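# Place pet feeder in taped outline, scoop outside

## Task

Get the pet feeder inside the taped outline on the table so that its handle tab lines up with the outline's red notch and both steel bowls rest flat in the feeder's wells. The scoop has to finish lying completely on the table and completely clear of the taped outline. All of this must hold on its own, with nothing depending on the robot holding it at the end.

## Robot and tools

ROBOT. Two arms, left_arm and right_arm, each with six joints and a two-finger gripper. The fingers point along the gripper's +z axis and close along its y axis. The reported hand point sits between the finger pads, just under 1 cm back from the tips.

FRAME. Every reported pose uses a single scene frame. Its origin is on the tabletop midway between the arms, +x runs out over the table, +z is up, and left_arm sits on the +y side. The arm names do not match the left or right of any picture. Printed hand positions can be somewhat wrong, more so when an arm reaches far.

execute_actions takes "actions", a list holding either nothing, one action, or one wait, plus an optional boolean "pictures" (images come by default).
- {"actions": []} commands nothing and just returns the present state.
- An action is {"rows": [...], "steps": n}, n from 1 to 15 (default 15), each step being 1/30 s. Each row drives one step; if rows run out, the final row keeps being used. Up to 15 rows.
- A wait is {"steps": n} without rows, n up to 300 control steps, counted from the previous result.
A rejected call sends nothing to the robot.

ROW LAYOUT. Every row is one flat list of 14 numbers covering both arms, even when only one moves: left_arm waist, shoulder, elbow, wrist pitch, wrist yaw, wrist roll, gripper opening, then the same seven for right_arm. The joint values are absolute target angles in radians, in the same form as the Joint positions line, not offsets. Stated ranges per arm: waist -2.618 to 3.054, shoulder 0.000 to 3.142, elbow 0.000 to 3.142, wrist pitch -1.571 to 1.571, wrist yaw -1.571 to 1.571, wrist roll -2.094 to 2.094. A target more than 0.036 rad beyond a range end, and also farther out than the joint's last reported angle, gets the call refused. True ends may differ from the stated ones by up to 0.036 rad; targets beyond the true end are clipped there and the result may print "joint sent to its limit" (possibly referring to an earlier, still-running action). No such line does not prove there is more room. The opening is an absolute value from -1 (closed) to +1 (fully open).

MOTION LIMITS. Each step, a joint's target is held within a fixed lead of its measured angle: waist 0.202, shoulder 0.258, elbow 0.238, wrist pitch 0.573, wrist yaw and roll 0.522 rad. If the targets would carry the gripper more than 70 mm from where it is, all targets are pulled back proportionally. Friction may leave a joint up to about 0.031 rad short, and very small changes may not move it at all. After an action, arms keep heading for the last row while you think or wait, until they nearly stop or a step is HELD; then only a new action moves them further. Fingers still in motion finish moving.

GRIPPING. grip_measured is the measured finger opening on the command scale; Joint positions gives it in metres (0.087 m fully open). Each gripper may read off by up to about 1 mm, constant within a scene. Away from the extremes, the fingers go where grip_measured would equal your number. To hold something, command about 0.02 below its grip_measured for a firm hold, less for a light one. Pads push up to roughly 20 N; fast closing can squeeze harder and even make the fingers spring open.

RESULT LINES. The state line gives, for left_arm and right_arm, end_effector_position (metres) and end_effector_quat_wxyz. Joint positions and Joint velocities list per arm the six joints (rad, rad/s) then pad gap (m, m/s). "joint command not followed" means the clearance check altered or blocked some joint targets; the rest of the row still ran. HELD marks steps where your row was wholly or partly not sent. MOTOR HOT appears from 75 °C; OVER-TEMPERATURE FAULT means an arm was stopped (at 90 °C for 10 s, or at 100 °C the arm and gripper go limp and drop). Holding loads heats motors, even while you think, so set objects down rather than hold them long.

zoom_image: {"camera", "region"} where camera is cam_high, cam_low, cam_left_wrist or cam_right_wrist and region is [x0, y0, x1, y1] pixels from the image's top-left, at most 504 by 504. It returns a closer look at that camera's latest image. All cameras give 504x504 images; calibration (K, distortion, T_world_to_cam) was supplied and may be slightly off.

finished_scene: {"scene": n} with the current scene's number ends it permanently and grades it; the result states whether the task succeeded and gives the next task. Replying without any tool call ends everything.

AVOID. Anything leaving the table fails the task. Do not let the arms collide or press on each other. Avoid drops, slips, slams and hard shoves; move smoothly. Expect occasional brief tugs on held parts or pushes on loose objects, and check the final state is stable with the grippers released before finishing.

Each tool is called after "Emit:" as a command line: name --argument value for each argument, lists and objects as JSON in quotes; but a table of rows of numbers goes row by row, as --pt "numbers of a row", without its own name.

## Session

Emit:
execute_actions --actions '[]'

Scene clock: 0.00 s of 5400.00 s.
left_arm: end_effector_position=(+0.1600, -0.0176, +0.1526) grip_measured=+1.000 end_effector_quat_wxyz=(+0.638, +0.661, +0.216, -0.331) | right_arm: end_effector_position=(+0.0837, -0.5476, +0.1931) grip_measured=+1.000 end_effector_quat_wxyz=(+0.066, +0.274, +0.956, -0.085)
Joint positions: left_arm=[-0.746  1.278  0.151  1.207  1.161  0.704  0.087] | right_arm=[-1.223  1.281  1.353 -1.43  -0.019 -0.718  0.087]
Joint velocities: left_arm=[-0.007  0.012  0.012 -0.022 -0.022  0.007  0.   ] | right_arm=[-0.012 -0.007  0.002  0.022 -0.051  0.037  0.   ]
camera_calibration (this result's frames):
cam_left_wrist: T_world_to_cam=[[-0.709288, 0.0826755, -0.700053, 0.220414], [0.565203, 0.66017, -0.494693, 0.01919], [0.421255, -0.746552, -0.514979, 0.140659], [0, 0, 0, 1]] pos_world=[0.086238, 0.0741175, 0.236231]
cam_right_wrist: T_world_to_cam=[[-0.542111, -0.829944, 0.131561, -0.438802], [-0.595273, 0.4898, 0.636982, 0.220691], [-0.593098, 0.267, -0.75957, 0.476867], [0, 0, 0, 1]] pos_world=[0.176321, -0.599599, 0.279367]

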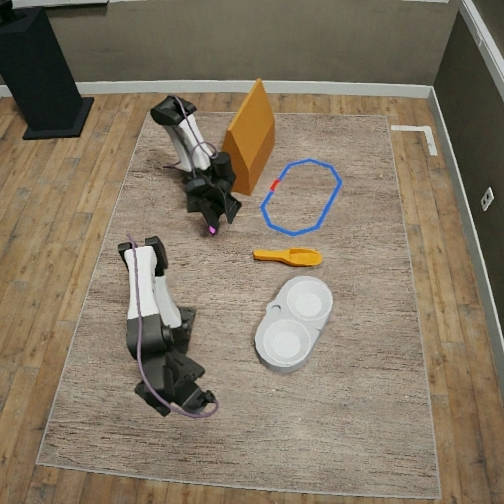

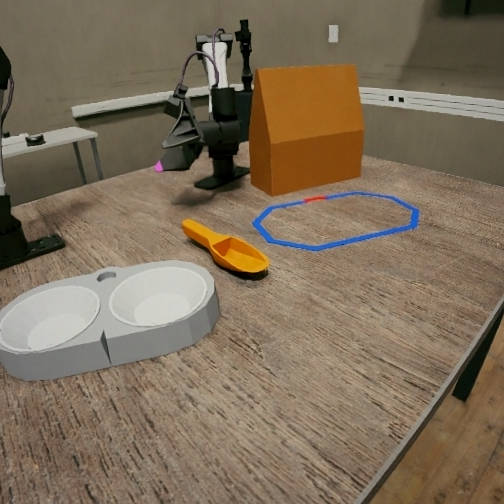

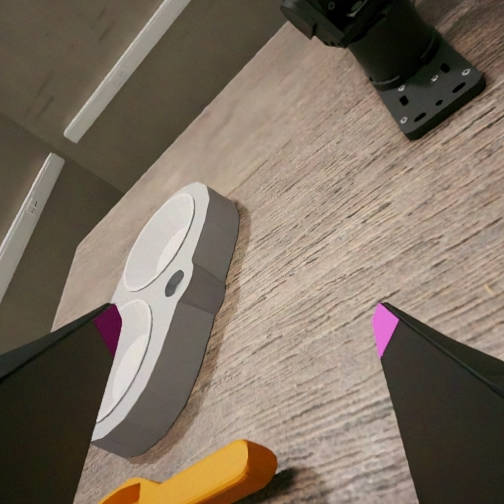

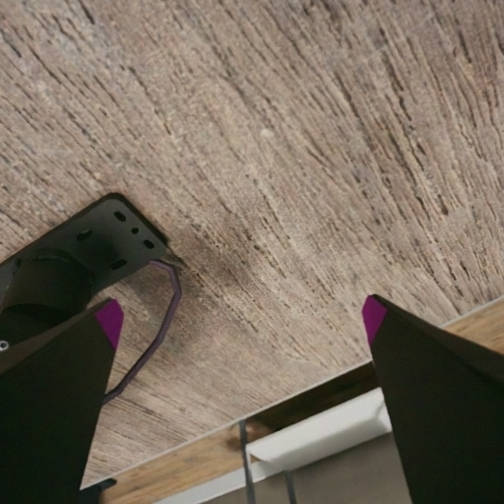

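Emit:
zoom_image --camera "cam_high" --region '[200, 140, 380, 390]'

Region (200, 140, 380, 390) of cam_high's 504x504 image, scaled by 2.016, with more detail than that image has; it fills the left 363 columns of this view, and the rest is white.

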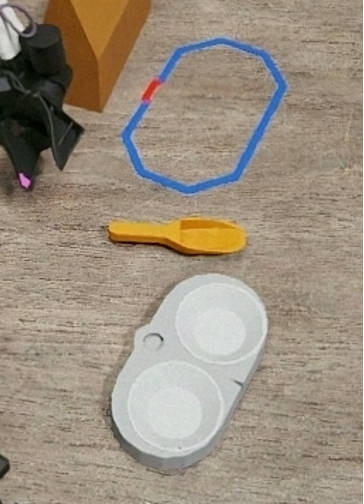

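Emit:
execute_actions --actions '[{"rows": [[-0.750,1.299,0.193,1.151,1.135,0.672,1,-1.193,1.296,1.362,-1.427,0,-0.690,0.5],[-0.753,1.320,0.235,1.094,1.109,0.640,1,-1.162,1.312,1.371,-1.423,0,-0.663,0.5],[-0.757,1.341,0.277,1.038,1.084,0.608,1,-1.132,1.327,1.380,-1.420,0,-0.635,0.5],[-0.761,1.361,0.319,0.982,1.058,0.576,1,-1.102,1.343,1.389,-1.417,0,-0.608,0.5],[-0.765,1.382,0.361,0.926,1.032,0.544,1,-1.071,1.358,1.398,-1.413,0,-0.580,0.5],[-0.768,1.403,0.403,0.869,1.006,0.511,1,-1.041,1.374,1.407,-1.410,0,-0.553,0.5],[-0.772,1.424,0.445,0.813,0.980,0.479,1,-1.011,1.389,1.416,-1.407,0,-0.525,0.5],[-0.776,1.445,0.487,0.757,0.955,0.447,1,-0.980,1.405,1.425,-1.404,0,-0.498,0.5],[-0.780,1.466,0.529,0.700,0.929,0.415,1,-0.950,1.420,1.434,-1.400,0,-0.470,0.5],[-0.783,1.487,0.571,0.644,0.903,0.383,1,-0.919,1.435,1.443,-1.397,0,-0.443,0.5],[-0.787,1.508,0.613,0.588,0.877,0.351,1,-0.889,1.451,1.452,-1.394,0,-0.415,0.5],[-0.791,1.528,0.656,0.532,0.851,0.319,1,-0.859,1.466,1.460,-1.390,0,-0.388,0.5],[-0.795,1.549,0.698,0.475,0.826,0.287,1,-0.828,1.482,1.469,-1.387,0,-0.360,0.5],[-0.798,1.570,0.740,0.419,0.800,0.255,1,-0.798,1.497,1.478,-1.384,0,-0.333,0.5],[-0.802,1.591,0.782,0.363,0.774,0.223,1,-0.768,1.513,1.487,-1.380,0,-0.305,0.5]], "steps": 15}]' --pictures false

Emit:
execute_actions --actions '[{"rows": [[-0.806,1.612,0.824,0.306,0.748,0.191,1,-0.737,1.528,1.496,-1.377,0,-0.277,0.5],[-0.810,1.633,0.866,0.250,0.722,0.158,1,-0.707,1.544,1.505,-1.374,0,-0.250,0.5],[-0.813,1.654,0.908,0.194,0.697,0.126,1,-0.677,1.559,1.514,-1.370,0,-0.222,0.5],[-0.817,1.674,0.950,0.138,0.671,0.094,1,-0.646,1.574,1.523,-1.367,0,-0.195,0.5],[-0.821,1.695,0.992,0.081,0.645,0.062,1,-0.616,1.590,1.532,-1.364,0,-0.167,0.5],[-0.825,1.716,1.034,0.025,0.619,0.030,1,-0.586,1.605,1.541,-1.360,0,-0.140,0.5],[-0.828,1.737,1.076,-0.031,0.593,-0.002,1,-0.555,1.621,1.550,-1.357,0,-0.112,0.5],[-0.832,1.758,1.118,-0.088,0.568,-0.034,1,-0.525,1.636,1.559,-1.354,0,-0.085,0.5],[-0.836,1.779,1.160,-0.144,0.542,-0.066,1,-0.494,1.652,1.568,-1.351,0,-0.057,0.5],[-0.840,1.800,1.202,-0.200,0.516,-0.098,1,-0.464,1.667,1.577,-1.347,0,-0.030,0.5],[-0.843,1.821,1.244,-0.257,0.490,-0.130,1,-0.434,1.683,1.586,-1.344,0,-0.002,0.5],[-0.847,1.841,1.286,-0.313,0.464,-0.162,1,-0.403,1.698,1.595,-1.341,0,0.025,0.5],[-0.851,1.862,1.328,-0.369,0.439,-0.194,1,-0.373,1.713,1.604,-1.337,0,0.053,0.5],[-0.855,1.883,1.370,-0.425,0.413,-0.227,1,-0.343,1.729,1.613,-1.334,0,0.080,0.5],[-0.858,1.904,1.412,-0.482,0.387,-0.259,1,-0.312,1.744,1.622,-1.331,0,0.108,0.5]], "steps": 15}]' --pictures false

Emit:
execute_actions --actions '[{"rows": [[-0.862,1.925,1.454,-0.538,0.361,-0.291,1,-0.282,1.760,1.631,-1.327,0,0.136,0.5],[-0.866,1.946,1.496,-0.594,0.335,-0.323,1,-0.252,1.775,1.640,-1.324,0,0.163,0.5],[-0.870,1.967,1.538,-0.651,0.310,-0.355,1,-0.221,1.791,1.649,-1.321,0,0.191,0.5],[-0.873,1.987,1.580,-0.707,0.284,-0.387,1,-0.191,1.806,1.658,-1.317,0,0.218,0.5],[-0.877,2.008,1.623,-0.763,0.258,-0.419,1,-0.161,1.822,1.666,-1.314,0,0.246,0.5],[-0.881,2.029,1.665,-0.819,0.232,-0.451,1,-0.130,1.837,1.675,-1.311,0,0.273,0.5],[-0.885,2.050,1.707,-0.876,0.206,-0.483,1,-0.100,1.852,1.684,-1.307,0,0.301,0.5],[-0.888,2.071,1.749,-0.932,0.181,-0.515,1,-0.069,1.868,1.693,-1.304,0,0.328,0.5],[-0.892,2.092,1.791,-0.988,0.155,-0.547,1,-0.039,1.883,1.702,-1.301,0,0.356,0.5],[-0.896,2.113,1.833,-1.045,0.129,-0.580,1,-0.009,1.899,1.711,-1.298,0,0.383,0.5],[-0.900,2.134,1.875,-1.101,0.103,-0.612,1,0.022,1.914,1.720,-1.294,0,0.411,0.5],[-0.903,2.154,1.917,-1.157,0.077,-0.644,1,0.052,1.930,1.729,-1.291,0,0.438,0.5],[-0.907,2.175,1.959,-1.213,0.052,-0.676,1,0.082,1.945,1.738,-1.288,0,0.466,0.5],[-0.911,2.196,2.001,-1.270,0.026,-0.708,1,0.113,1.961,1.747,-1.284,0,0.493,0.5],[-0.9145,2.217,2.043,-1.326,0,-0.74,1,0.143,1.976,1.756,-1.281,0,0.521,0.5]], "steps": 15}]' --pictures false

Emit:
execute_actions --actions '[{"rows": [[-0.9145,2.217,2.043,-1.326,0,-0.74,1,0.143,1.976,1.756,-1.281,0,0.521,0.5]], "steps": 12}]'

Scene clock: 120.50 s of 5400.00 s.
left_arm: end_effector_position=(+0.2668, -0.0784, +0.1529) grip_measured=+1.000 end_effector_quat_wxyz=(+0.514, +0.566, +0.501, -0.406) | right_arm: end_effector_position=(+0.1857, -0.5379, +0.1777) grip_measured=+0.500 end_effector_quat_wxyz=(+0.058, +0.229, +0.971, -0.043)
Joint positions: left_arm=[-0.787  1.54   0.701  0.611  0.89   0.356  0.087] | right_arm=[-0.828  1.473  1.448 -1.401 -0.001 -0.421  0.066]
Joint velocities: left_arm=[-0.09   0.613  1.194 -1.531 -0.74  -0.872  0.   ] | right_arm=[ 0.838  0.422  0.256  0.095 -0.037  0.74  -0.001]
Steps of this call (steps 1 to 90: nothing new was sent; then 117.00 s passed at rest; steps 91 to 105: all 15 steps of this action). Readings (joint positions):
91: left_arm=[-0.746 1.278 0.155 1.200 1.160 0.700] | right_arm=[-1.220 1.281 1.353 -1.430 -0.016 -0.714]
92: left_arm=[-0.746 1.282 0.169 1.184 1.157 0.690] | right_arm=[-1.209 1.282 1.353 -1.430 -0.012 -0.706]
94: left_arm=[-0.748 1.311 0.232 1.130 1.136 0.658] | right_arm=[-1.162 1.296 1.356 -1.430 -0.007 -0.678]
98: left_arm=[-0.761 1.394 0.406 0.970 1.058 0.562] | right_arm=[-1.040 1.362 1.386 -1.424 -0.004 -0.597]
105: the state above

Scene clock: 121.00 s of 5400.00 s.
left_arm: end_effector_position=(+0.3264, -0.1070, +0.1144) grip_measured=+1.000 end_effector_quat_wxyz=(+0.271, +0.338, +0.826, -0.361) | right_arm: end_effector_position=(+0.3095, -0.4632, +0.1528) grip_measured=+0.500 end_effector_quat_wxyz=(+0.048, +0.207, +0.977, -0.011)
Joint positions: left_arm=[-0.843  1.852  1.331 -0.224  0.507 -0.119  0.087] | right_arm=[-0.372  1.704  1.583 -1.351  0.001 -0.012  0.066]
Joint velocities: left_arm=[-0.115  0.589  1.189 -1.575 -0.681 -0.916  0.   ] | right_arm=[0.847 0.442 0.266 0.198 0.022 0.828 0.   ]
Steps of this call (steps 1 to 15: all 15 steps of this action). Readings (joint positions):
1: left_arm=[-0.790 1.561 0.743 0.556 0.865 0.325] | right_arm=[-0.797 1.488 1.457 -1.398 -0.001 -0.394]
2: left_arm=[-0.794 1.582 0.786 0.501 0.840 0.294] | right_arm=[-0.767 1.503 1.466 -1.395 -0.000 -0.367]
4: left_arm=[-0.802 1.623 0.869 0.391 0.789 0.231] | right_arm=[-0.706 1.534 1.484 -1.388 0.000 -0.313]
8: left_arm=[-0.817 1.707 1.038 0.169 0.687 0.104] | right_arm=[-0.585 1.596 1.520 -1.375 0.001 -0.204]
15: the state above

Scene clock: 121.50 s of 5400.00 s.
left_arm: end_effector_position=(+0.3254, -0.0812, +0.0966) grip_measured=+1.000 end_effector_quat_wxyz=(+0.081, +0.071, +0.985, -0.138) | right_arm: end_effector_position=(+0.3876, -0.3175, +0.1147) grip_measured=+0.500 end_effector_quat_wxyz=(+0.026, +0.186, +0.982, +0.005)
Joint positions: left_arm=[-0.9    2.166  1.962 -1.068  0.119 -0.6    0.087] | right_arm=[ 0.083  1.935  1.717 -1.301  0.001  0.401  0.066]
Joint velocities: left_arm=[-0.11   0.603  1.16  -1.56  -0.755 -0.945  0.   ] | right_arm=[ 0.842  0.442  0.247  0.081 -0.081  0.755 -0.   ]
Steps of this call (steps 1 to 15: all 15 steps of this action). Readings (joint positions):
1: left_arm=[-0.847 1.873 1.373 -0.280 0.481 -0.152] | right_arm=[-0.342 1.719 1.592 -1.348 0.001 0.016]
2: left_arm=[-0.851 1.894 1.416 -0.336 0.456 -0.184] | right_arm=[-0.312 1.735 1.601 -1.344 0.001 0.044]
4: left_arm=[-0.858 1.936 1.500 -0.448 0.404 -0.247] | right_arm=[-0.251 1.765 1.619 -1.338 0.001 0.099]
8: left_arm=[-0.873 2.020 1.668 -0.673 0.300 -0.375] | right_arm=[-0.130 1.827 1.654 -1.324 0.001 0.209]
15: the state above

Scene clock: 121.90 s of 5400.00 s.
left_arm: end_effector_position=(+0.3033, -0.0484, +0.0931) grip_measured=+1.000 end_effector_quat_wxyz=(+0.033, +0.005, +0.999, -0.041) | right_arm: end_effector_position=(+0.3919, -0.2886, +0.1063) grip_measured=+0.500 end_effector_quat_wxyz=(+0.019, +0.205, +0.979, +0.008)
Joint positions: left_arm=[-0.908  2.198  2.025 -1.293  0.018 -0.725  0.087] | right_arm=[ 0.151  1.967  1.727 -1.289 -0.004  0.507  0.066]
Joint velocities: left_arm=[-0.012 -0.012  0.022 -0.081 -0.139 -0.081  0.   ] | right_arm=[ 0.002  0.007 -0.002  0.007 -0.037 -0.022 -0.   ]
Steps of this call (steps 1 to 12: all 12 steps of this action). Readings (joint positions):
1: left_arm=[-0.903 2.181 1.993 -1.112 0.097 -0.627] | right_arm=[0.110 1.948 1.724 -1.296 0.001 0.424]
2: left_arm=[-0.905 2.191 2.010 -1.146 0.080 -0.649] | right_arm=[0.131 1.958 1.727 -1.292 -0.001 0.442]
4: left_arm=[-0.908 2.197 2.021 -1.202 0.055 -0.679] | right_arm=[0.152 1.967 1.727 -1.289 -0.004 0.467]
8: left_arm=[-0.908 2.198 2.023 -1.268 0.029 -0.712] | right_arm=[0.151 1.967 1.727 -1.289 -0.004 0.496]
12: the state above
camera_calibration (this result's frames):
cam_left_wrist: T_world_to_cam=[[-0.0114058, -0.997373, 0.0715322, -0.0529068], [-0.69985, 0.0590572, 0.711844, 0.171326], [-0.714198, -0.0419427, -0.698685, 0.422227], [0, 0, 0, 1]] pos_world=[0.420852, -0.0451765, 0.176831]
cam_right_wrist: T_world_to_cam=[[-0.407146, -0.913221, -0.0160831, -0.106682], [-0.615447, 0.261292, 0.743607, 0.26324], [-0.674876, 0.312655, -0.668423, 0.560065], [0, 0, 0, 1]] pos_world=[0.496549, -0.341314, 0.176897]

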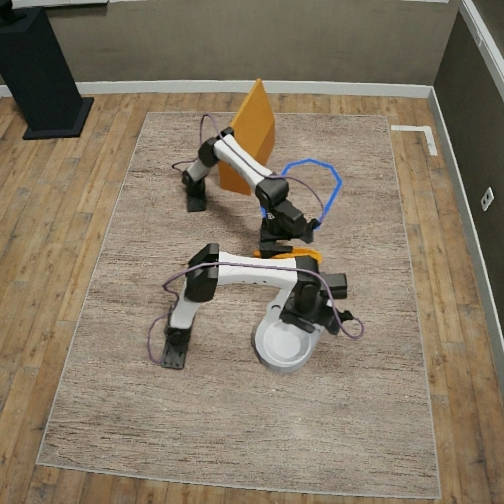

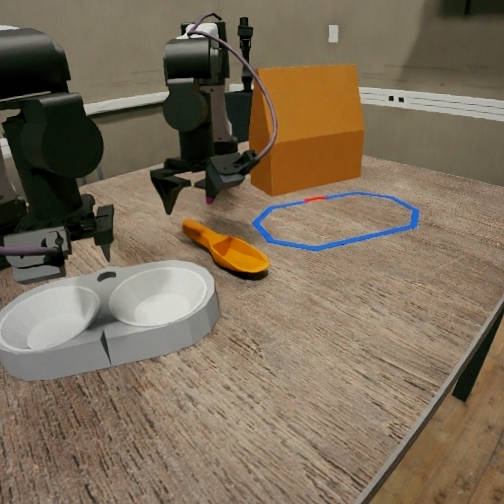

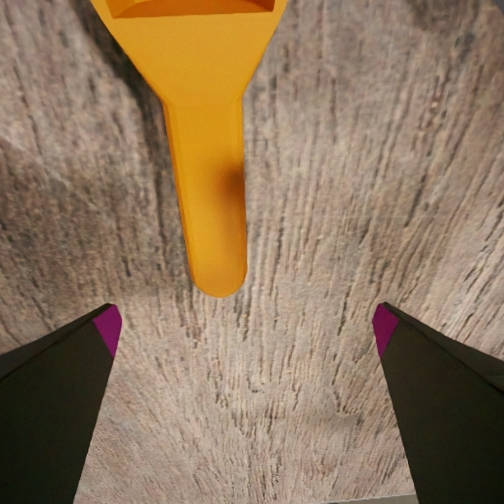

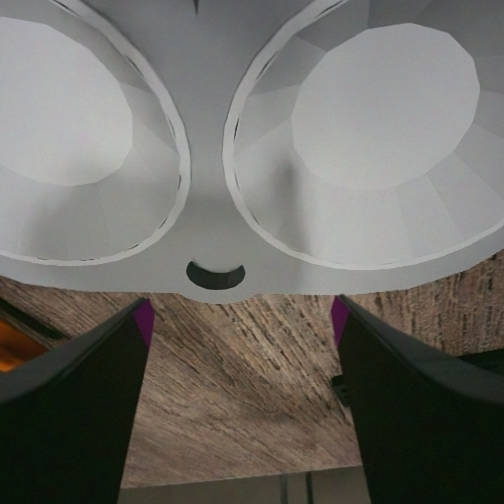

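Emit:
execute_actions --actions '[{"rows": [[-0.913,2.219,2.023,-1.304,0,-0.74,1,0.143,1.993,1.774,-1.282,0,0.521,0.5],[-0.911,2.221,2.002,-1.282,0,-0.74,1,0.143,2.009,1.791,-1.283,0,0.521,0.5],[-0.909,2.222,1.982,-1.260,0,-0.74,1,0.143,2.026,1.809,-1.284,0,0.521,0.5],[-0.907,2.224,1.962,-1.238,0,-0.74,1,0.143,2.042,1.827,-1.285,0,0.521,0.5],[-0.906,2.226,1.941,-1.216,0,-0.74,1,0.143,2.059,1.844,-1.286,0,0.521,0.5],[-0.904,2.228,1.921,-1.194,0,-0.74,1,0.143,2.075,1.862,-1.287,0,0.521,0.5],[-0.902,2.229,1.901,-1.171,0,-0.74,1,0.143,2.078,1.838,-1.261,0,0.521,0.5],[-0.900,2.231,1.880,-1.149,0,-0.74,1,0.143,2.080,1.815,-1.235,0,0.521,0.5],[-0.898,2.233,1.860,-1.127,0,-0.74,1,0.143,2.083,1.791,-1.209,0,0.521,0.5],[-0.897,2.235,1.840,-1.105,0,-0.74,1,0.143,2.085,1.768,-1.183,0,0.521,0.5],[-0.895,2.236,1.819,-1.083,0,-0.74,1,0.143,2.088,1.744,-1.156,0,0.521,0.5],[-0.893,2.238,1.799,-1.061,0,-0.74,1,0.143,2.090,1.721,-1.130,0,0.521,0.5],[-0.893,2.238,1.799,-1.061,0,-0.74,1,0.143,2.093,1.697,-1.104,0,0.521,0.5],[-0.893,2.238,1.799,-1.061,0,-0.74,1,0.143,2.095,1.674,-1.078,0,0.521,0.5],[-0.893,2.238,1.799,-1.061,0,-0.74,1,0.143,2.098,1.650,-1.052,0,0.521,0.5]], "steps": 15}]' --pictures false

Emit:
execute_actions --actions '[{"rows": [[-0.893,2.238,1.799,-1.061,0,-0.74,1,0.143,2.098,1.650,-1.052,0,0.521,0.5]], "steps": 10}]'

Scene clock: 141.33 s of 5400.00 s.
left_arm: end_effector_position=(+0.2964, -0.0379, +0.0296) grip_measured=+1.000 end_effector_quat_wxyz=(+0.012, -0.002, +1.000, -0.018) | right_arm: end_effector_position=(+0.4221, -0.2854, +0.0661) grip_measured=+0.500 end_effector_quat_wxyz=(+0.033, +0.209, +0.977, +0.012)
Joint positions: left_arm=[-0.903  2.229  1.819 -1.12   0.011 -0.734  0.087] | right_arm=[ 0.151  2.07   1.719 -1.149 -0.004  0.516  0.066]
Joint velocities: left_arm=[ 0.022  0.115 -0.164  0.212  0.051  0.022  0.   ] | right_arm=[-0.012  0.076 -0.672  0.652 -0.081  0.007 -0.   ]
Steps of this call (steps 1 to 30: the robot went on to your last target; steps 31 to 100: nothing new was sent; then 15.60 s passed at rest; steps 101 to 115: all 15 steps of this action). Readings (joint positions):
101: left_arm=[-0.908 2.198 2.025 -1.307 0.011 -0.734] | right_arm=[0.151 1.969 1.731 -1.290 -0.004 0.515]
102: left_arm=[-0.908 2.198 2.025 -1.306 0.011 -0.734] | right_arm=[0.151 1.975 1.741 -1.291 -0.004 0.516]
104: left_arm=[-0.908 2.198 2.012 -1.288 0.011 -0.734] | right_arm=[0.151 1.995 1.776 -1.291 -0.004 0.516]
108: left_arm=[-0.908 2.201 1.937 -1.228 0.011 -0.734] | right_arm=[0.151 2.046 1.823 -1.272 -0.004 0.516]
115: the state above

Scene clock: 141.67 s of 5400.00 s.
left_arm: end_effector_position=(+0.3039, -0.0430, +0.0261) grip_measured=+1.000 end_effector_quat_wxyz=(+0.024, -0.004, +0.999, -0.029) | right_arm: end_effector_position=(+0.4259, -0.2851, +0.0455) grip_measured=+0.500 end_effector_quat_wxyz=(+0.036, +0.209, +0.977, +0.013)
Joint positions: left_arm=[-0.9    2.233  1.814 -1.078  0.01  -0.734  0.087] | right_arm=[ 0.151  2.092  1.671 -1.074 -0.004  0.516  0.066]
Joint velocities: left_arm=[ 0.012 -0.012 -0.007 -0.007 -0.051 -0.037  0.   ] | right_arm=[-0.007 -0.002 -0.007  0.051  0.066  0.007  0.   ]
Steps of this call (steps 1 to 10: all 10 steps of this action). Readings (joint positions):
1: left_arm=[-0.902 2.232 1.816 -1.113 0.011 -0.734] | right_arm=[0.151 2.074 1.700 -1.132 -0.004 0.516]
2: left_arm=[-0.901 2.233 1.814 -1.106 0.011 -0.734] | right_arm=[0.151 2.080 1.686 -1.121 -0.004 0.516]
4: left_arm=[-0.900 2.233 1.814 -1.095 0.010 -0.734] | right_arm=[0.151 2.090 1.673 -1.104 -0.004 0.516]
8: left_arm=[-0.900 2.233 1.814 -1.081 0.010 -0.734] | right_arm=[0.151 2.092 1.671 -1.080 -0.004 0.516]
10: the state above
camera_calibration (this result's frames):
cam_left_wrist: T_world_to_cam=[[0.00743385, -0.998897, 0.0463675, -0.0478545], [-0.687678, 0.0285569, 0.725454, 0.213725], [-0.725977, -0.0372788, -0.686707, 0.379546], [0, 0, 0, 1]] pos_world=[0.422871, -0.0397559, 0.107808]
cam_right_wrist: T_world_to_cam=[[-0.413938, -0.909688, -0.0335071, -0.085842], [-0.638259, 0.26379, 0.723216, 0.339855], [-0.649062, 0.320753, -0.689809, 0.533577], [0, 0, 0, 1]] pos_world=[0.527707, -0.338886, 0.119401]

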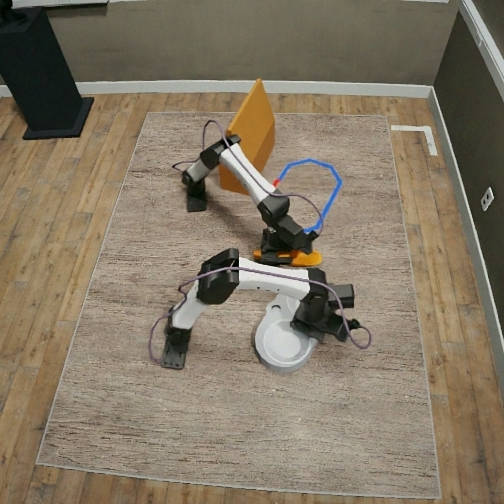

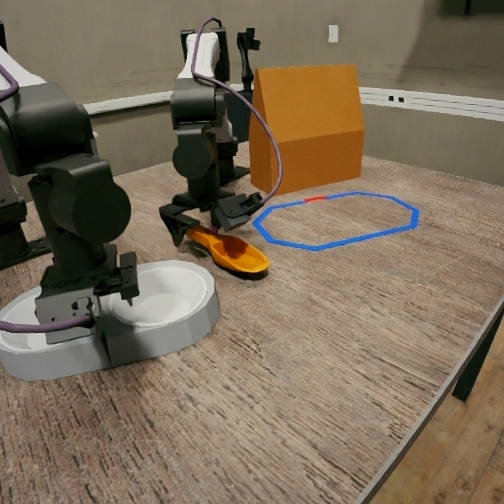

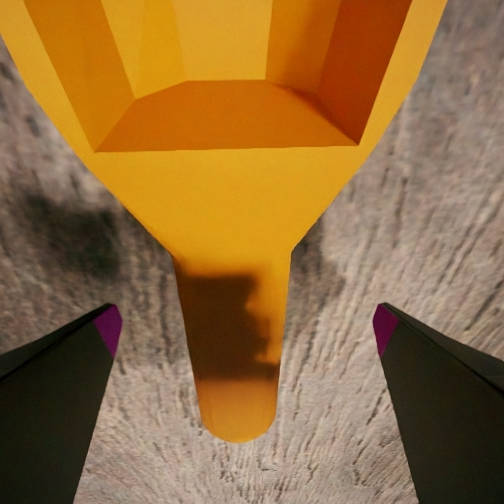

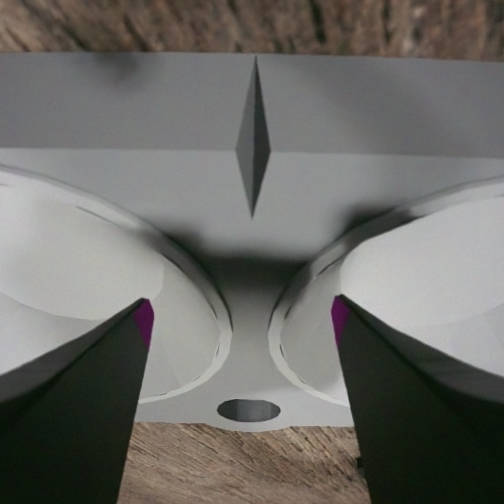

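Emit:
execute_actions --actions '[{"rows": [[-0.893,2.238,1.799,-1.061,0,-0.74,-1,0.143,2.100,1.630,-1.032,0,0.521,0.1]], "steps": 15}]' --pictures false

Scene clock: 144.27 s of 5400.00 s.
left_arm: end_effector_position=(+0.3051, -0.0438, +0.0260) grip_measured=-0.403 end_effector_quat_wxyz=(+0.027, -0.004, +0.999, -0.030) | right_arm: end_effector_position=(+0.4279, -0.2861, +0.0430) grip_measured=+0.100 end_effector_quat_wxyz=(+0.041, +0.209, +0.977, +0.012)
Joint positions: left_arm=[-0.9    2.233  1.814 -1.072  0.009 -0.736  0.026] | right_arm=[ 0.151  2.092  1.662 -1.056  0.002  0.516  0.048]
Joint velocities: left_arm=[ 0.002 -0.012 -0.002  0.037  0.022 -0.007  0.   ] | right_arm=[-0.002  0.002 -0.022  0.007 -0.022  0.007 -0.   ]
Steps of this call (steps 1 to 30: the robot went on to your last target; steps 31 to 63: nothing new was sent; steps 64 to 78: all 15 steps of this action). Readings (joint positions):
64: left_arm=[-0.900 2.233 1.814 -1.074 0.010 -0.734] | right_arm=[0.151 2.092 1.669 -1.060 -0.004 0.516]
65: left_arm=[-0.900 2.233 1.814 -1.074 0.010 -0.734] | right_arm=[0.151 2.092 1.666 -1.056 -0.002 0.516]
67: left_arm=[-0.900 2.233 1.814 -1.072 0.009 -0.735] | right_arm=[0.151 2.092 1.663 -1.056 0.001 0.516]
71: left_arm=[-0.900 2.233 1.814 -1.072 0.009 -0.736] | right_arm=[0.151 2.092 1.662 -1.056 0.002 0.516]
78: the state above

Emit:
execute_actions --actions '[{"rows": [[-0.893,2.236,1.823,-1.088,0,-0.74,-1,0.143,2.100,1.630,-1.032,0,0.521,0.1],[-0.893,2.234,1.848,-1.114,0,-0.74,-1,0.143,2.100,1.630,-1.032,0,0.521,0.1],[-0.893,2.231,1.872,-1.141,0,-0.74,-1,0.143,2.100,1.630,-1.032,0,0.521,0.1],[-0.893,2.229,1.896,-1.167,0,-0.74,-1,0.143,2.100,1.630,-1.032,0,0.521,0.1],[-0.893,2.227,1.921,-1.194,0,-0.74,-1,0.143,2.100,1.630,-1.032,0,0.521,0.1],[-0.893,2.225,1.945,-1.220,0,-0.74,-1,0.143,2.100,1.630,-1.032,0,0.521,0.1],[-0.917,2.200,1.911,-1.210,0,-0.763,-1,0.143,2.100,1.630,-1.032,0,0.521,0.1],[-0.941,2.176,1.877,-1.201,0,-0.786,-1,0.143,2.100,1.630,-1.032,0,0.521,0.1],[-0.965,2.151,1.842,-1.191,0,-0.809,-1,0.143,2.100,1.630,-1.032,0,0.521,0.1],[-0.989,2.127,1.808,-1.182,0,-0.833,-1,0.143,2.100,1.630,-1.032,0,0.521,0.1],[-1.013,2.102,1.774,-1.172,0,-0.856,-1,0.143,2.100,1.630,-1.032,0,0.521,0.1],[-1.037,2.078,1.740,-1.163,0,-0.879,-1,0.143,2.100,1.630,-1.032,0,0.521,0.1],[-1.061,2.053,1.706,-1.153,0,-0.902,-1,0.143,2.100,1.630,-1.032,0,0.521,0.1],[-1.085,2.028,1.672,-1.143,0,-0.925,-1,0.143,2.100,1.630,-1.032,0,0.521,0.1],[-1.109,2.004,1.637,-1.134,0,-0.948,-1,0.143,2.100,1.630,-1.032,0,0.521,0.1]], "steps": 15}]' --pictures false

Emit:
execute_actions --actions '[{"rows": [[-1.133,1.979,1.603,-1.124,0,-0.971,-1,0.156,2.105,1.640,-1.036,0,0.534,0.1],[-1.157,1.955,1.569,-1.115,0,-0.994,-1,0.170,2.110,1.649,-1.041,0,0.546,0.1],[-1.181,1.930,1.535,-1.105,0,-1.018,-1,0.183,2.116,1.659,-1.045,0,0.559,0.1],[-1.205,1.905,1.501,-1.095,0,-1.041,-1,0.196,2.121,1.669,-1.049,0,0.572,0.1],[-1.229,1.881,1.467,-1.086,0,-1.064,-1,0.209,2.126,1.678,-1.053,0,0.585,0.1],[-1.253,1.856,1.432,-1.076,0,-1.087,-1,0.223,2.131,1.688,-1.058,0,0.597,0.1],[-1.277,1.832,1.398,-1.067,0,-1.110,-1,0.236,2.136,1.698,-1.062,0,0.610,0.1],[-1.301,1.807,1.364,-1.057,0,-1.133,-1,0.249,2.142,1.707,-1.066,0,0.623,0.1],[-1.325,1.783,1.330,-1.048,0,-1.156,-1,0.262,2.147,1.717,-1.070,0,0.636,0.1],[-1.349,1.758,1.296,-1.038,0,-1.179,-1,0.276,2.152,1.727,-1.075,0,0.648,0.1],[-1.373,1.733,1.262,-1.028,0,-1.203,-1,0.289,2.157,1.736,-1.079,0,0.661,0.1],[-1.397,1.709,1.227,-1.019,0,-1.226,-1,0.302,2.162,1.746,-1.083,0,0.674,0.1],[-1.421,1.684,1.193,-1.009,0,-1.249,-1,0.315,2.168,1.756,-1.087,0,0.687,0.1],[-1.445,1.660,1.159,-1.000,0,-1.272,-1,0.329,2.173,1.765,-1.092,0,0.699,0.1],[-1.469,1.635,1.125,-0.990,0,-1.295,-1,0.342,2.178,1.775,-1.096,0,0.712,0.1]], "steps": 15}]'

Scene clock: 167.43 s of 5400.00 s.
left_arm: end_effector_position=(+0.2327, -0.0632, +0.0720) grip_measured=-0.404 end_effector_quat_wxyz=(+0.028, +0.012, +0.999, -0.034) | right_arm: end_effector_position=(+0.4279, -0.2861, +0.0430) grip_measured=+0.100 end_effector_quat_wxyz=(+0.041, +0.209, +0.977, +0.012)
Joint positions: left_arm=[-1.057  2.052  1.714 -1.144  0.002 -0.86   0.026] | right_arm=[ 0.151  2.092  1.662 -1.056  0.002  0.516  0.048]
Joint velocities: left_arm=[-0.911 -0.681 -0.96   0.022  0.022 -0.564  0.   ] | right_arm=[-0.002  0.007 -0.007 -0.022 -0.007  0.022 -0.   ]
Steps of this call (steps 1 to 15: the robot went on to your last target; steps 16 to 90: nothing new was sent; then 19.67 s passed at rest; steps 91 to 105: all 15 steps of this action). Readings (joint positions):
91: left_arm=[-0.900 2.233 1.814 -1.072 0.009 -0.736] | right_arm=[0.151 2.092 1.662 -1.056 0.002 0.516]
92: left_arm=[-0.900 2.233 1.817 -1.076 0.009 -0.736] | right_arm=[0.151 2.092 1.662 -1.056 0.002 0.516]
94: left_arm=[-0.900 2.233 1.840 -1.102 0.009 -0.736] | right_arm=[0.151 2.092 1.662 -1.056 0.002 0.516]
98: left_arm=[-0.904 2.216 1.896 -1.146 0.008 -0.746] | right_arm=[0.151 2.092 1.662 -1.056 0.002 0.516]
105: the state above

Scene clock: 167.93 s of 5400.00 s.
left_arm: end_effector_position=(+0.0648, -0.0313, +0.0638) grip_measured=-0.404 end_effector_quat_wxyz=(+0.006, +0.029, +0.999, -0.020) | right_arm: end_effector_position=(+0.4296, -0.2275, +0.0424) grip_measured=+0.100 end_effector_quat_wxyz=(+0.044, +0.199, +0.979, +0.002)
Joint positions: left_arm=[-1.426  1.688  1.199 -1.04   0.002 -1.194  0.026] | right_arm=[ 0.301  2.142  1.739 -1.086  0.035  0.645  0.048]
Joint velocities: left_arm=[-0.711 -0.701 -0.979  0.212 -0.007 -0.681 -0.001] | right_arm=[ 0.398  0.168  0.266 -0.007 -0.066  0.33  -0.001]
Steps of this call (steps 1 to 15: all 15 steps of this action). Readings (joint positions):
1: left_arm=[-1.088 2.028 1.679 -1.142 0.002 -0.880] | right_arm=[0.151 2.092 1.662 -1.056 0.002 0.517]
2: left_arm=[-1.119 2.004 1.645 -1.138 0.002 -0.900] | right_arm=[0.151 2.092 1.662 -1.056 0.003 0.521]
4: left_arm=[-1.172 1.958 1.575 -1.128 0.002 -0.944] | right_arm=[0.156 2.092 1.662 -1.056 0.011 0.532]
8: left_arm=[-1.260 1.862 1.436 -1.102 0.002 -1.033] | right_arm=[0.195 2.102 1.674 -1.065 0.032 0.564]
15: the state above
camera_calibration (this result's frames):
cam_left_wrist: T_world_to_cam=[[-0.0581904, -0.997878, 0.0292255, -0.030715], [-0.659741, 0.0604105, 0.749061, 0.0193806], [-0.749236, 0.0243069, -0.661857, 0.234155], [0, 0, 0, 1]] pos_world=[0.186436, -0.0375121, 0.141357]
cam_right_wrist: T_world_to_cam=[[-0.396904, -0.917757, -0.0137998, -0.0420088], [-0.651831, 0.27125, 0.708195, 0.337325], [-0.646207, 0.29008, -0.705882, 0.507874], [0, 0, 0, 1]] pos_world=[0.531397, -0.277377, 0.119028]

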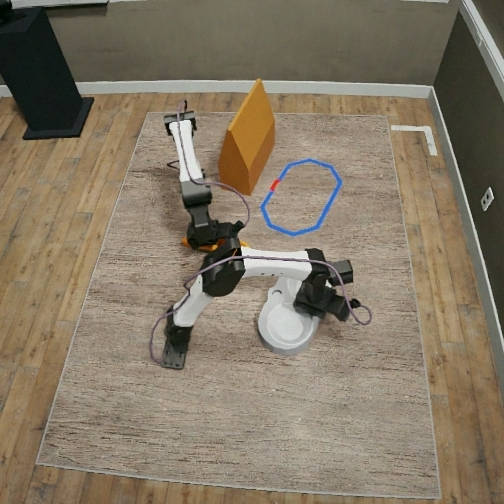

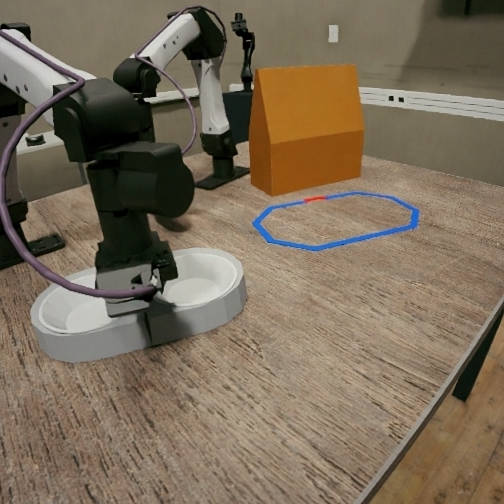

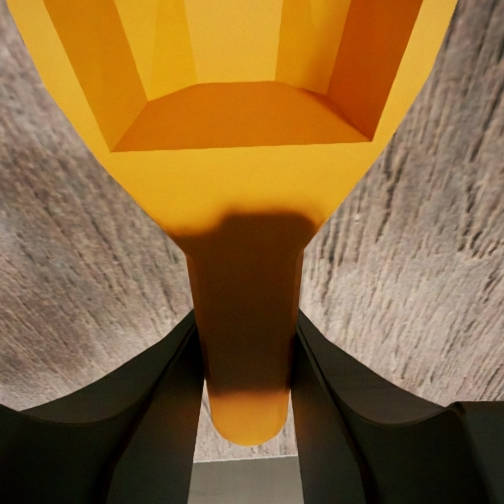

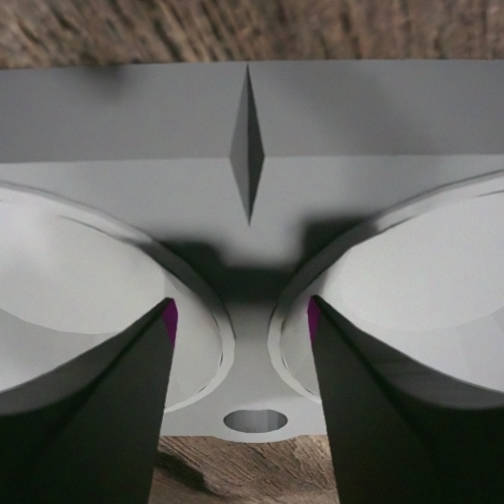

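Emit:
execute_actions --actions '[{"rows": [[-1.469,1.635,1.125,-0.990,0,-1.295,-1,0.356,2.186,1.788,-1.098,0,0.725,0.1],[-1.469,1.635,1.125,-0.990,0,-1.295,-1,0.369,2.193,1.800,-1.099,0,0.738,0.1],[-1.469,1.635,1.125,-0.990,0,-1.295,-1,0.383,2.201,1.813,-1.101,0,0.751,0.1],[-1.469,1.643,1.109,-0.966,0,-1.295,-1,0.396,2.209,1.825,-1.102,0,0.763,0.1],[-1.469,1.650,1.093,-0.942,0,-1.295,-1,0.410,2.217,1.838,-1.104,0,0.776,0.1],[-1.469,1.658,1.076,-0.919,0,-1.295,-1,0.423,2.224,1.851,-1.106,0,0.789,0.1],[-1.469,1.666,1.060,-0.895,0,-1.295,-1,0.437,2.232,1.863,-1.107,0,0.802,0.1],[-1.469,1.673,1.044,-0.871,0,-1.295,-1,0.450,2.240,1.876,-1.109,0,0.815,0.1],[-1.469,1.681,1.028,-0.847,0,-1.295,-1,0.464,2.248,1.888,-1.110,0,0.828,0.1],[-1.469,1.681,1.028,-0.847,0,-1.295,-1,0.477,2.255,1.901,-1.112,0,0.841,0.1],[-1.469,1.681,1.028,-0.847,0,-1.295,-1,0.491,2.263,1.914,-1.114,0,0.854,0.1],[-1.469,1.681,1.028,-0.847,0,-1.295,-1,0.504,2.271,1.926,-1.115,0,0.866,0.1],[-1.469,1.681,1.028,-0.847,0,-1.295,-1,0.518,2.279,1.939,-1.117,0,0.879,0.1],[-1.469,1.681,1.028,-0.847,0,-1.295,1,0.531,2.286,1.951,-1.118,0,0.892,0.1],[-1.469,1.681,1.028,-0.847,0,-1.295,1,0.545,2.294,1.964,-1.120,0,0.905,0.1]], "steps": 15}]' --pictures false

Emit:
execute_actions --actions '[{"rows": [[-1.469,1.681,1.028,-0.847,0,-1.295,1,0.556,2.300,1.973,-1.113,0,0.915,0.1],[-1.469,1.681,1.028,-0.847,0,-1.295,1,0.567,2.306,1.982,-1.106,0,0.926,0.1],[-1.469,1.681,1.028,-0.847,0,-1.295,1,0.578,2.312,1.991,-1.099,0,0.936,0.1],[-1.469,1.658,1.045,-0.882,0,-1.295,1,0.590,2.318,2.000,-1.092,0,0.947,0.1],[-1.469,1.635,1.062,-0.918,0,-1.295,1,0.601,2.324,2.009,-1.085,0,0.957,0.1],[-1.469,1.612,1.080,-0.953,0,-1.295,1,0.612,2.330,2.018,-1.078,0,0.968,0.1],[-1.469,1.589,1.097,-0.988,0,-1.295,1,0.623,2.336,2.027,-1.071,0,0.978,0.1],[-1.469,1.566,1.114,-1.024,0,-1.295,1,0.634,2.342,2.037,-1.065,0,0.989,0.1],[-1.469,1.542,1.131,-1.059,0,-1.295,1,0.645,2.348,2.046,-1.058,0,0.999,0.1],[-1.469,1.519,1.148,-1.094,0,-1.295,1,0.656,2.354,2.055,-1.051,0,1.010,0.1],[-1.469,1.496,1.166,-1.129,0,-1.295,1,0.667,2.360,2.064,-1.044,0,1.020,0.1],[-1.469,1.473,1.183,-1.165,0,-1.295,1,0.679,2.366,2.073,-1.037,0,1.031,0.1],[-1.469,1.45,1.2,-1.2,0,-1.295,1,0.690,2.372,2.082,-1.030,0,1.041,0.1],[-1.469,1.45,1.2,-1.2,0,-1.295,1,0.701,2.378,2.091,-1.023,0,1.052,0.1],[-1.469,1.45,1.2,-1.2,0,-1.295,1,0.712,2.384,2.100,-1.016,0,1.062,0.1]], "steps": 15}]'

Scene clock: 180.40 s of 5400.00 s.
left_arm: end_effector_position=(+0.0559, -0.0303, +0.0339) grip_measured=+0.626 end_effector_quat_wxyz=(+0.019, -0.001, +0.999, -0.037) | right_arm: end_effector_position=(+0.4317, -0.1295, +0.0438) grip_measured=+0.100 end_effector_quat_wxyz=(+0.057, +0.193, +0.979, +0.021)
Joint positions: left_arm=[-1.461  1.664  1.049 -0.874 -0.015 -1.289  0.071] | right_arm=[ 0.506  2.253  1.923 -1.125  0.035  0.837  0.048]
Joint velocities: left_arm=[ 0.002  0.002 -0.017  0.125 -0.007  0.037  0.671] | right_arm=[ 0.374  0.212  0.339 -0.022 -0.037  0.315  0.   ]
Steps of this call (steps 1 to 45: the robot went on to your last target; steps 46 to 110: nothing new was sent; then 8.30 s passed at rest; steps 111 to 125: all 15 steps of this action). Readings (joint positions):
111: left_arm=[-1.461 1.646 1.143 -0.970 -0.030 -1.289] | right_arm=[0.336 2.153 1.756 -1.095 0.028 0.701]
112: left_arm=[-1.461 1.646 1.143 -0.970 -0.030 -1.289] | right_arm=[0.337 2.157 1.762 -1.099 0.028 0.704]
114: left_arm=[-1.461 1.646 1.142 -0.969 -0.029 -1.289] | right_arm=[0.346 2.170 1.782 -1.112 0.032 0.717]
118: left_arm=[-1.461 1.646 1.096 -0.927 -0.023 -1.289] | right_arm=[0.396 2.200 1.832 -1.122 0.036 0.754]
125: the state above

Scene clock: 180.90 s of 5400.00 s.
left_arm: end_effector_position=(+0.0538, -0.0236, +0.1197) grip_measured=+1.000 end_effector_quat_wxyz=(+0.035, -0.002, +0.995, -0.094) | right_arm: end_effector_position=(+0.4285, -0.0389, +0.0464) grip_measured=+0.100 end_effector_quat_wxyz=(+0.086, +0.193, +0.975, +0.065)
Joint positions: left_arm=[-1.461  1.46   1.185 -1.095 -0.014 -1.289  0.087] | right_arm=[ 0.669  2.338  2.068 -1.087  0.034  1.     0.048]
Joint velocities: left_arm=[-0.017 -0.505  0.286 -0.491  0.037  0.007  0.   ] | right_arm=[ 0.325  0.149  0.271  0.198  0.007  0.33  -0.001]
Steps of this call (steps 1 to 15: all 15 steps of this action). Readings (joint positions):
1: left_arm=[-1.461 1.664 1.049 -0.872 -0.015 -1.289] | right_arm=[0.519 2.260 1.935 -1.125 0.035 0.849]
2: left_arm=[-1.461 1.664 1.049 -0.869 -0.015 -1.289] | right_arm=[0.531 2.266 1.946 -1.125 0.035 0.860]
4: left_arm=[-1.461 1.664 1.049 -0.867 -0.015 -1.289] | right_arm=[0.553 2.278 1.966 -1.125 0.034 0.883]
8: left_arm=[-1.461 1.631 1.064 -0.923 -0.014 -1.289] | right_arm=[0.594 2.299 2.002 -1.121 0.034 0.926]
15: the state above
camera_calibration (this result's frames):
cam_left_wrist: T_world_to_cam=[[-0.00141695, -0.984292, 0.176545, -0.0456486], [-0.702995, 0.126538, 0.699847, -0.0204529], [-0.711193, -0.123119, -0.692131, 0.260829], [0, 0, 0, 1]] pos_world=[0.171057, -0.0102305, 0.202901]
cam_right_wrist: T_world_to_cam=[[-0.373301, -0.914779, -0.154354, 0.127196], [-0.729323, 0.186553, 0.658244, 0.314899], [-0.573353, 0.358297, -0.73681, 0.428132], [0, 0, 0, 1]] pos_world=[0.522616, -0.0957876, 0.127805]

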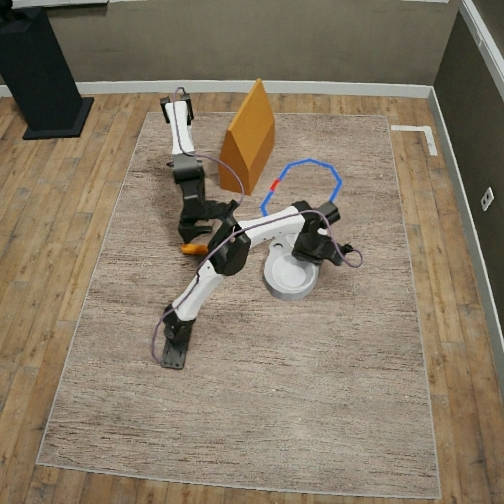

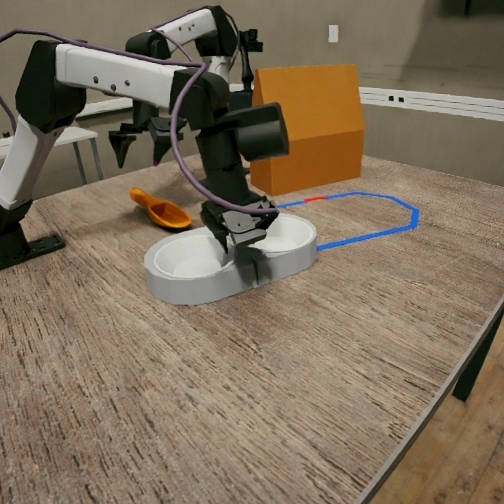

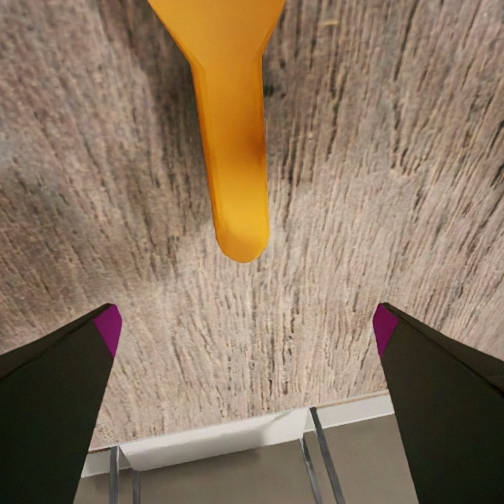

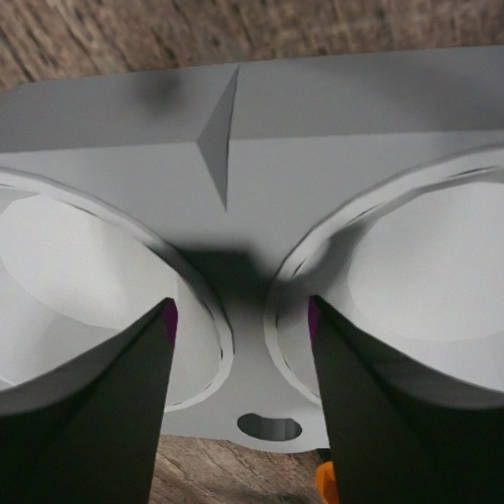

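Emit:
execute_actions --actions '[{"rows": [[-1.469,1.45,1.2,-1.2,0,-1.295,1,0.721,2.392,2.109,-1.004,0,1.070,0.1],[-1.469,1.45,1.2,-1.2,0,-1.295,1,0.730,2.399,2.119,-0.993,0,1.078,0.1],[-1.469,1.45,1.2,-1.2,0,-1.295,1,0.738,2.407,2.128,-0.981,0,1.087,0.1],[-1.469,1.45,1.2,-1.2,0,-1.295,1,0.747,2.414,2.137,-0.970,0,1.095,0.1],[-1.469,1.45,1.2,-1.2,0,-1.295,1,0.756,2.422,2.147,-0.958,0,1.103,0.1],[-1.469,1.45,1.2,-1.2,0,-1.295,1,0.765,2.430,2.156,-0.946,0,1.111,0.1],[-1.469,1.45,1.2,-1.2,0,-1.295,1,0.774,2.437,2.165,-0.935,0,1.119,0.1],[-1.469,1.45,1.2,-1.2,0,-1.295,1,0.782,2.445,2.175,-0.923,0,1.128,0.1],[-1.469,1.45,1.2,-1.2,0,-1.295,1,0.791,2.452,2.184,-0.912,0,1.136,0.1],[-1.469,1.45,1.2,-1.2,0,-1.295,1,0.800,2.460,2.193,-0.900,0,1.144,0.1],[-1.469,1.45,1.2,-1.2,0,-1.295,1,0.809,2.468,2.203,-0.888,0,1.152,0.1],[-1.469,1.45,1.2,-1.2,0,-1.295,1,0.818,2.475,2.212,-0.877,0,1.160,0.1],[-1.469,1.45,1.2,-1.2,0,-1.295,1,0.826,2.483,2.221,-0.865,0,1.169,0.1],[-1.469,1.45,1.2,-1.2,0,-1.295,1,0.835,2.490,2.231,-0.854,0,1.177,0.1],[-1.469,1.45,1.2,-1.2,0,-1.295,1,0.844,2.498,2.240,-0.842,0,1.185,0.1]], "steps": 15}]' --pictures false

Emit:
execute_actions --actions '[{"rows": [[-1.469,1.45,1.2,-1.2,0,-1.295,1,0.844,2.498,2.240,-0.842,0,1.185,0.1]], "steps": 12}]'

Scene clock: 198.13 s of 5400.00 s.
left_arm: end_effector_position=(+0.0485, -0.0054, +0.1248) grip_measured=+1.000 end_effector_quat_wxyz=(+0.027, -0.002, +0.997, -0.067) | right_arm: end_effector_position=(+0.4332, +0.0631, +0.0515) grip_measured=+0.100 end_effector_quat_wxyz=(+0.131, +0.189, +0.960, +0.160)
Joint positions: left_arm=[-1.461  1.441  1.195 -1.182 -0.014 -1.289  0.087] | right_arm=[ 0.806  2.439  2.213 -0.928  0.024  1.135  0.048]
Joint velocities: left_arm=[-0.007 -0.017 -0.012 -0.037  0.007 -0.037  0.   ] | right_arm=[ 0.261  0.212  0.291  0.403 -0.022  0.212 -0.   ]
Steps of this call (steps 1 to 30: the robot went on to your last target; steps 31 to 210: nothing new was sent; then 9.73 s passed at rest; steps 211 to 225: all 15 steps of this action). Readings (joint positions):
211: left_arm=[-1.461 1.441 1.195 -1.182 -0.014 -1.289] | right_arm=[0.703 2.348 2.083 -1.054 0.025 1.043]
212: left_arm=[-1.461 1.441 1.195 -1.182 -0.014 -1.289] | right_arm=[0.703 2.351 2.086 -1.054 0.025 1.046]
214: left_arm=[-1.461 1.441 1.195 -1.182 -0.014 -1.289] | right_arm=[0.707 2.361 2.103 -1.054 0.024 1.055]
218: left_arm=[-1.461 1.441 1.195 -1.182 -0.014 -1.289] | right_arm=[0.735 2.388 2.144 -1.024 0.024 1.080]
225: the state above

Scene clock: 198.53 s of 5400.00 s.
left_arm: end_effector_position=(+0.0485, -0.0054, +0.1248) grip_measured=+1.000 end_effector_quat_wxyz=(+0.027, -0.002, +0.997, -0.067) | right_arm: end_effector_position=(+0.4321, +0.0859, +0.0533) grip_measured=+0.100 end_effector_quat_wxyz=(+0.137, +0.191, +0.954, +0.187)
Joint positions: left_arm=[-1.461  1.441  1.195 -1.182 -0.014 -1.289  0.087] | right_arm=[ 0.833  2.455  2.227 -0.874  0.017  1.168  0.048]
Joint velocities: left_arm=[-0.007 -0.002 -0.007 -0.007 -0.066  0.022  0.   ] | right_arm=[-0.002 -0.007 -0.012  0.007  0.051 -0.022  0.001]
Steps of this call (steps 1 to 12: all 12 steps of this action). Readings (joint positions):
1: left_arm=[-1.461 1.441 1.195 -1.182 -0.014 -1.289] | right_arm=[0.815 2.446 2.221 -0.914 0.024 1.142]
2: left_arm=[-1.461 1.441 1.195 -1.182 -0.014 -1.289] | right_arm=[0.822 2.450 2.225 -0.901 0.023 1.148]
4: left_arm=[-1.461 1.441 1.195 -1.182 -0.014 -1.289] | right_arm=[0.831 2.454 2.227 -0.882 0.021 1.157]
8: left_arm=[-1.461 1.441 1.195 -1.182 -0.014 -1.289] | right_arm=[0.833 2.455 2.227 -0.874 0.017 1.167]
12: the state above
camera_calibration (this result's frames):
cam_left_wrist: T_world_to_cam=[[0.000966542, -0.992455, 0.122607, -0.02207], [-0.691708, 0.0878804, 0.716811, -0.0329434], [-0.722177, -0.0855009, -0.686404, 0.26285], [0, 0, 0, 1]] pos_world=[0.167058, 0.00346551, 0.206741]
cam_right_wrist: T_world_to_cam=[[-0.321538, -0.856266, -0.404255, 0.229656], [-0.823663, 0.0423155, 0.565499, 0.347782], [-0.467111, 0.5148, -0.71888, 0.33029], [0, 0, 0, 1]] pos_world=[0.51458, 0.0118966, 0.133608]

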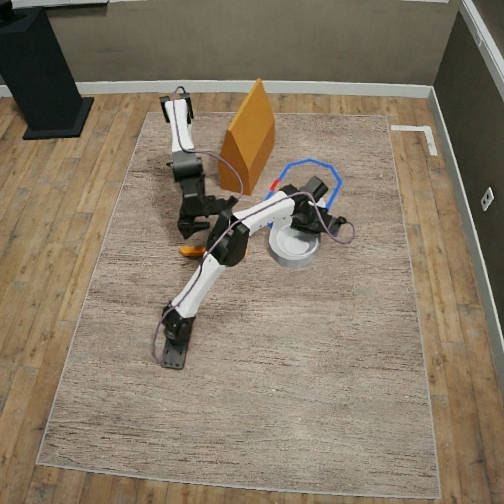

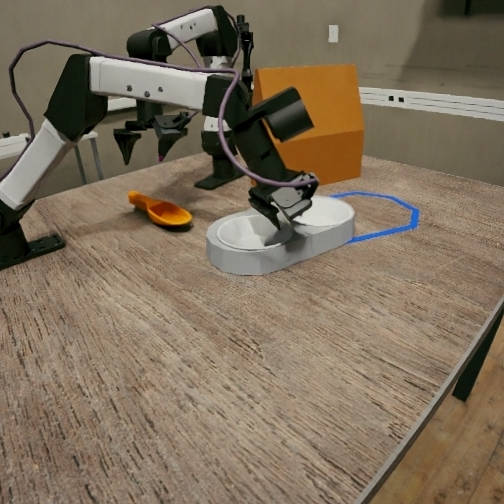

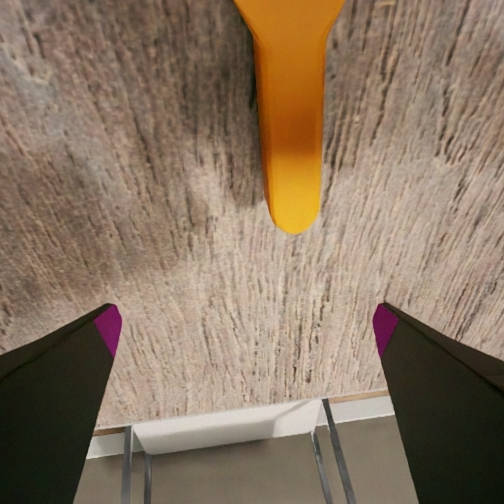

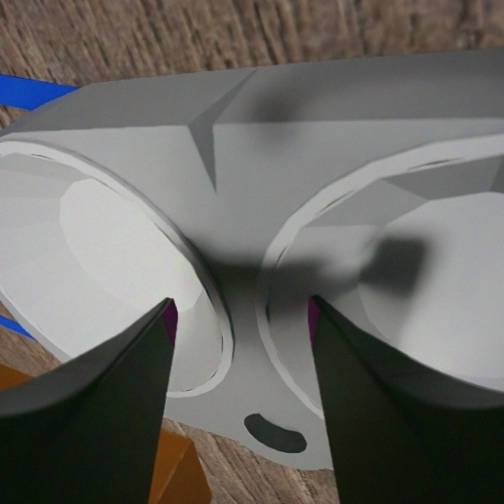

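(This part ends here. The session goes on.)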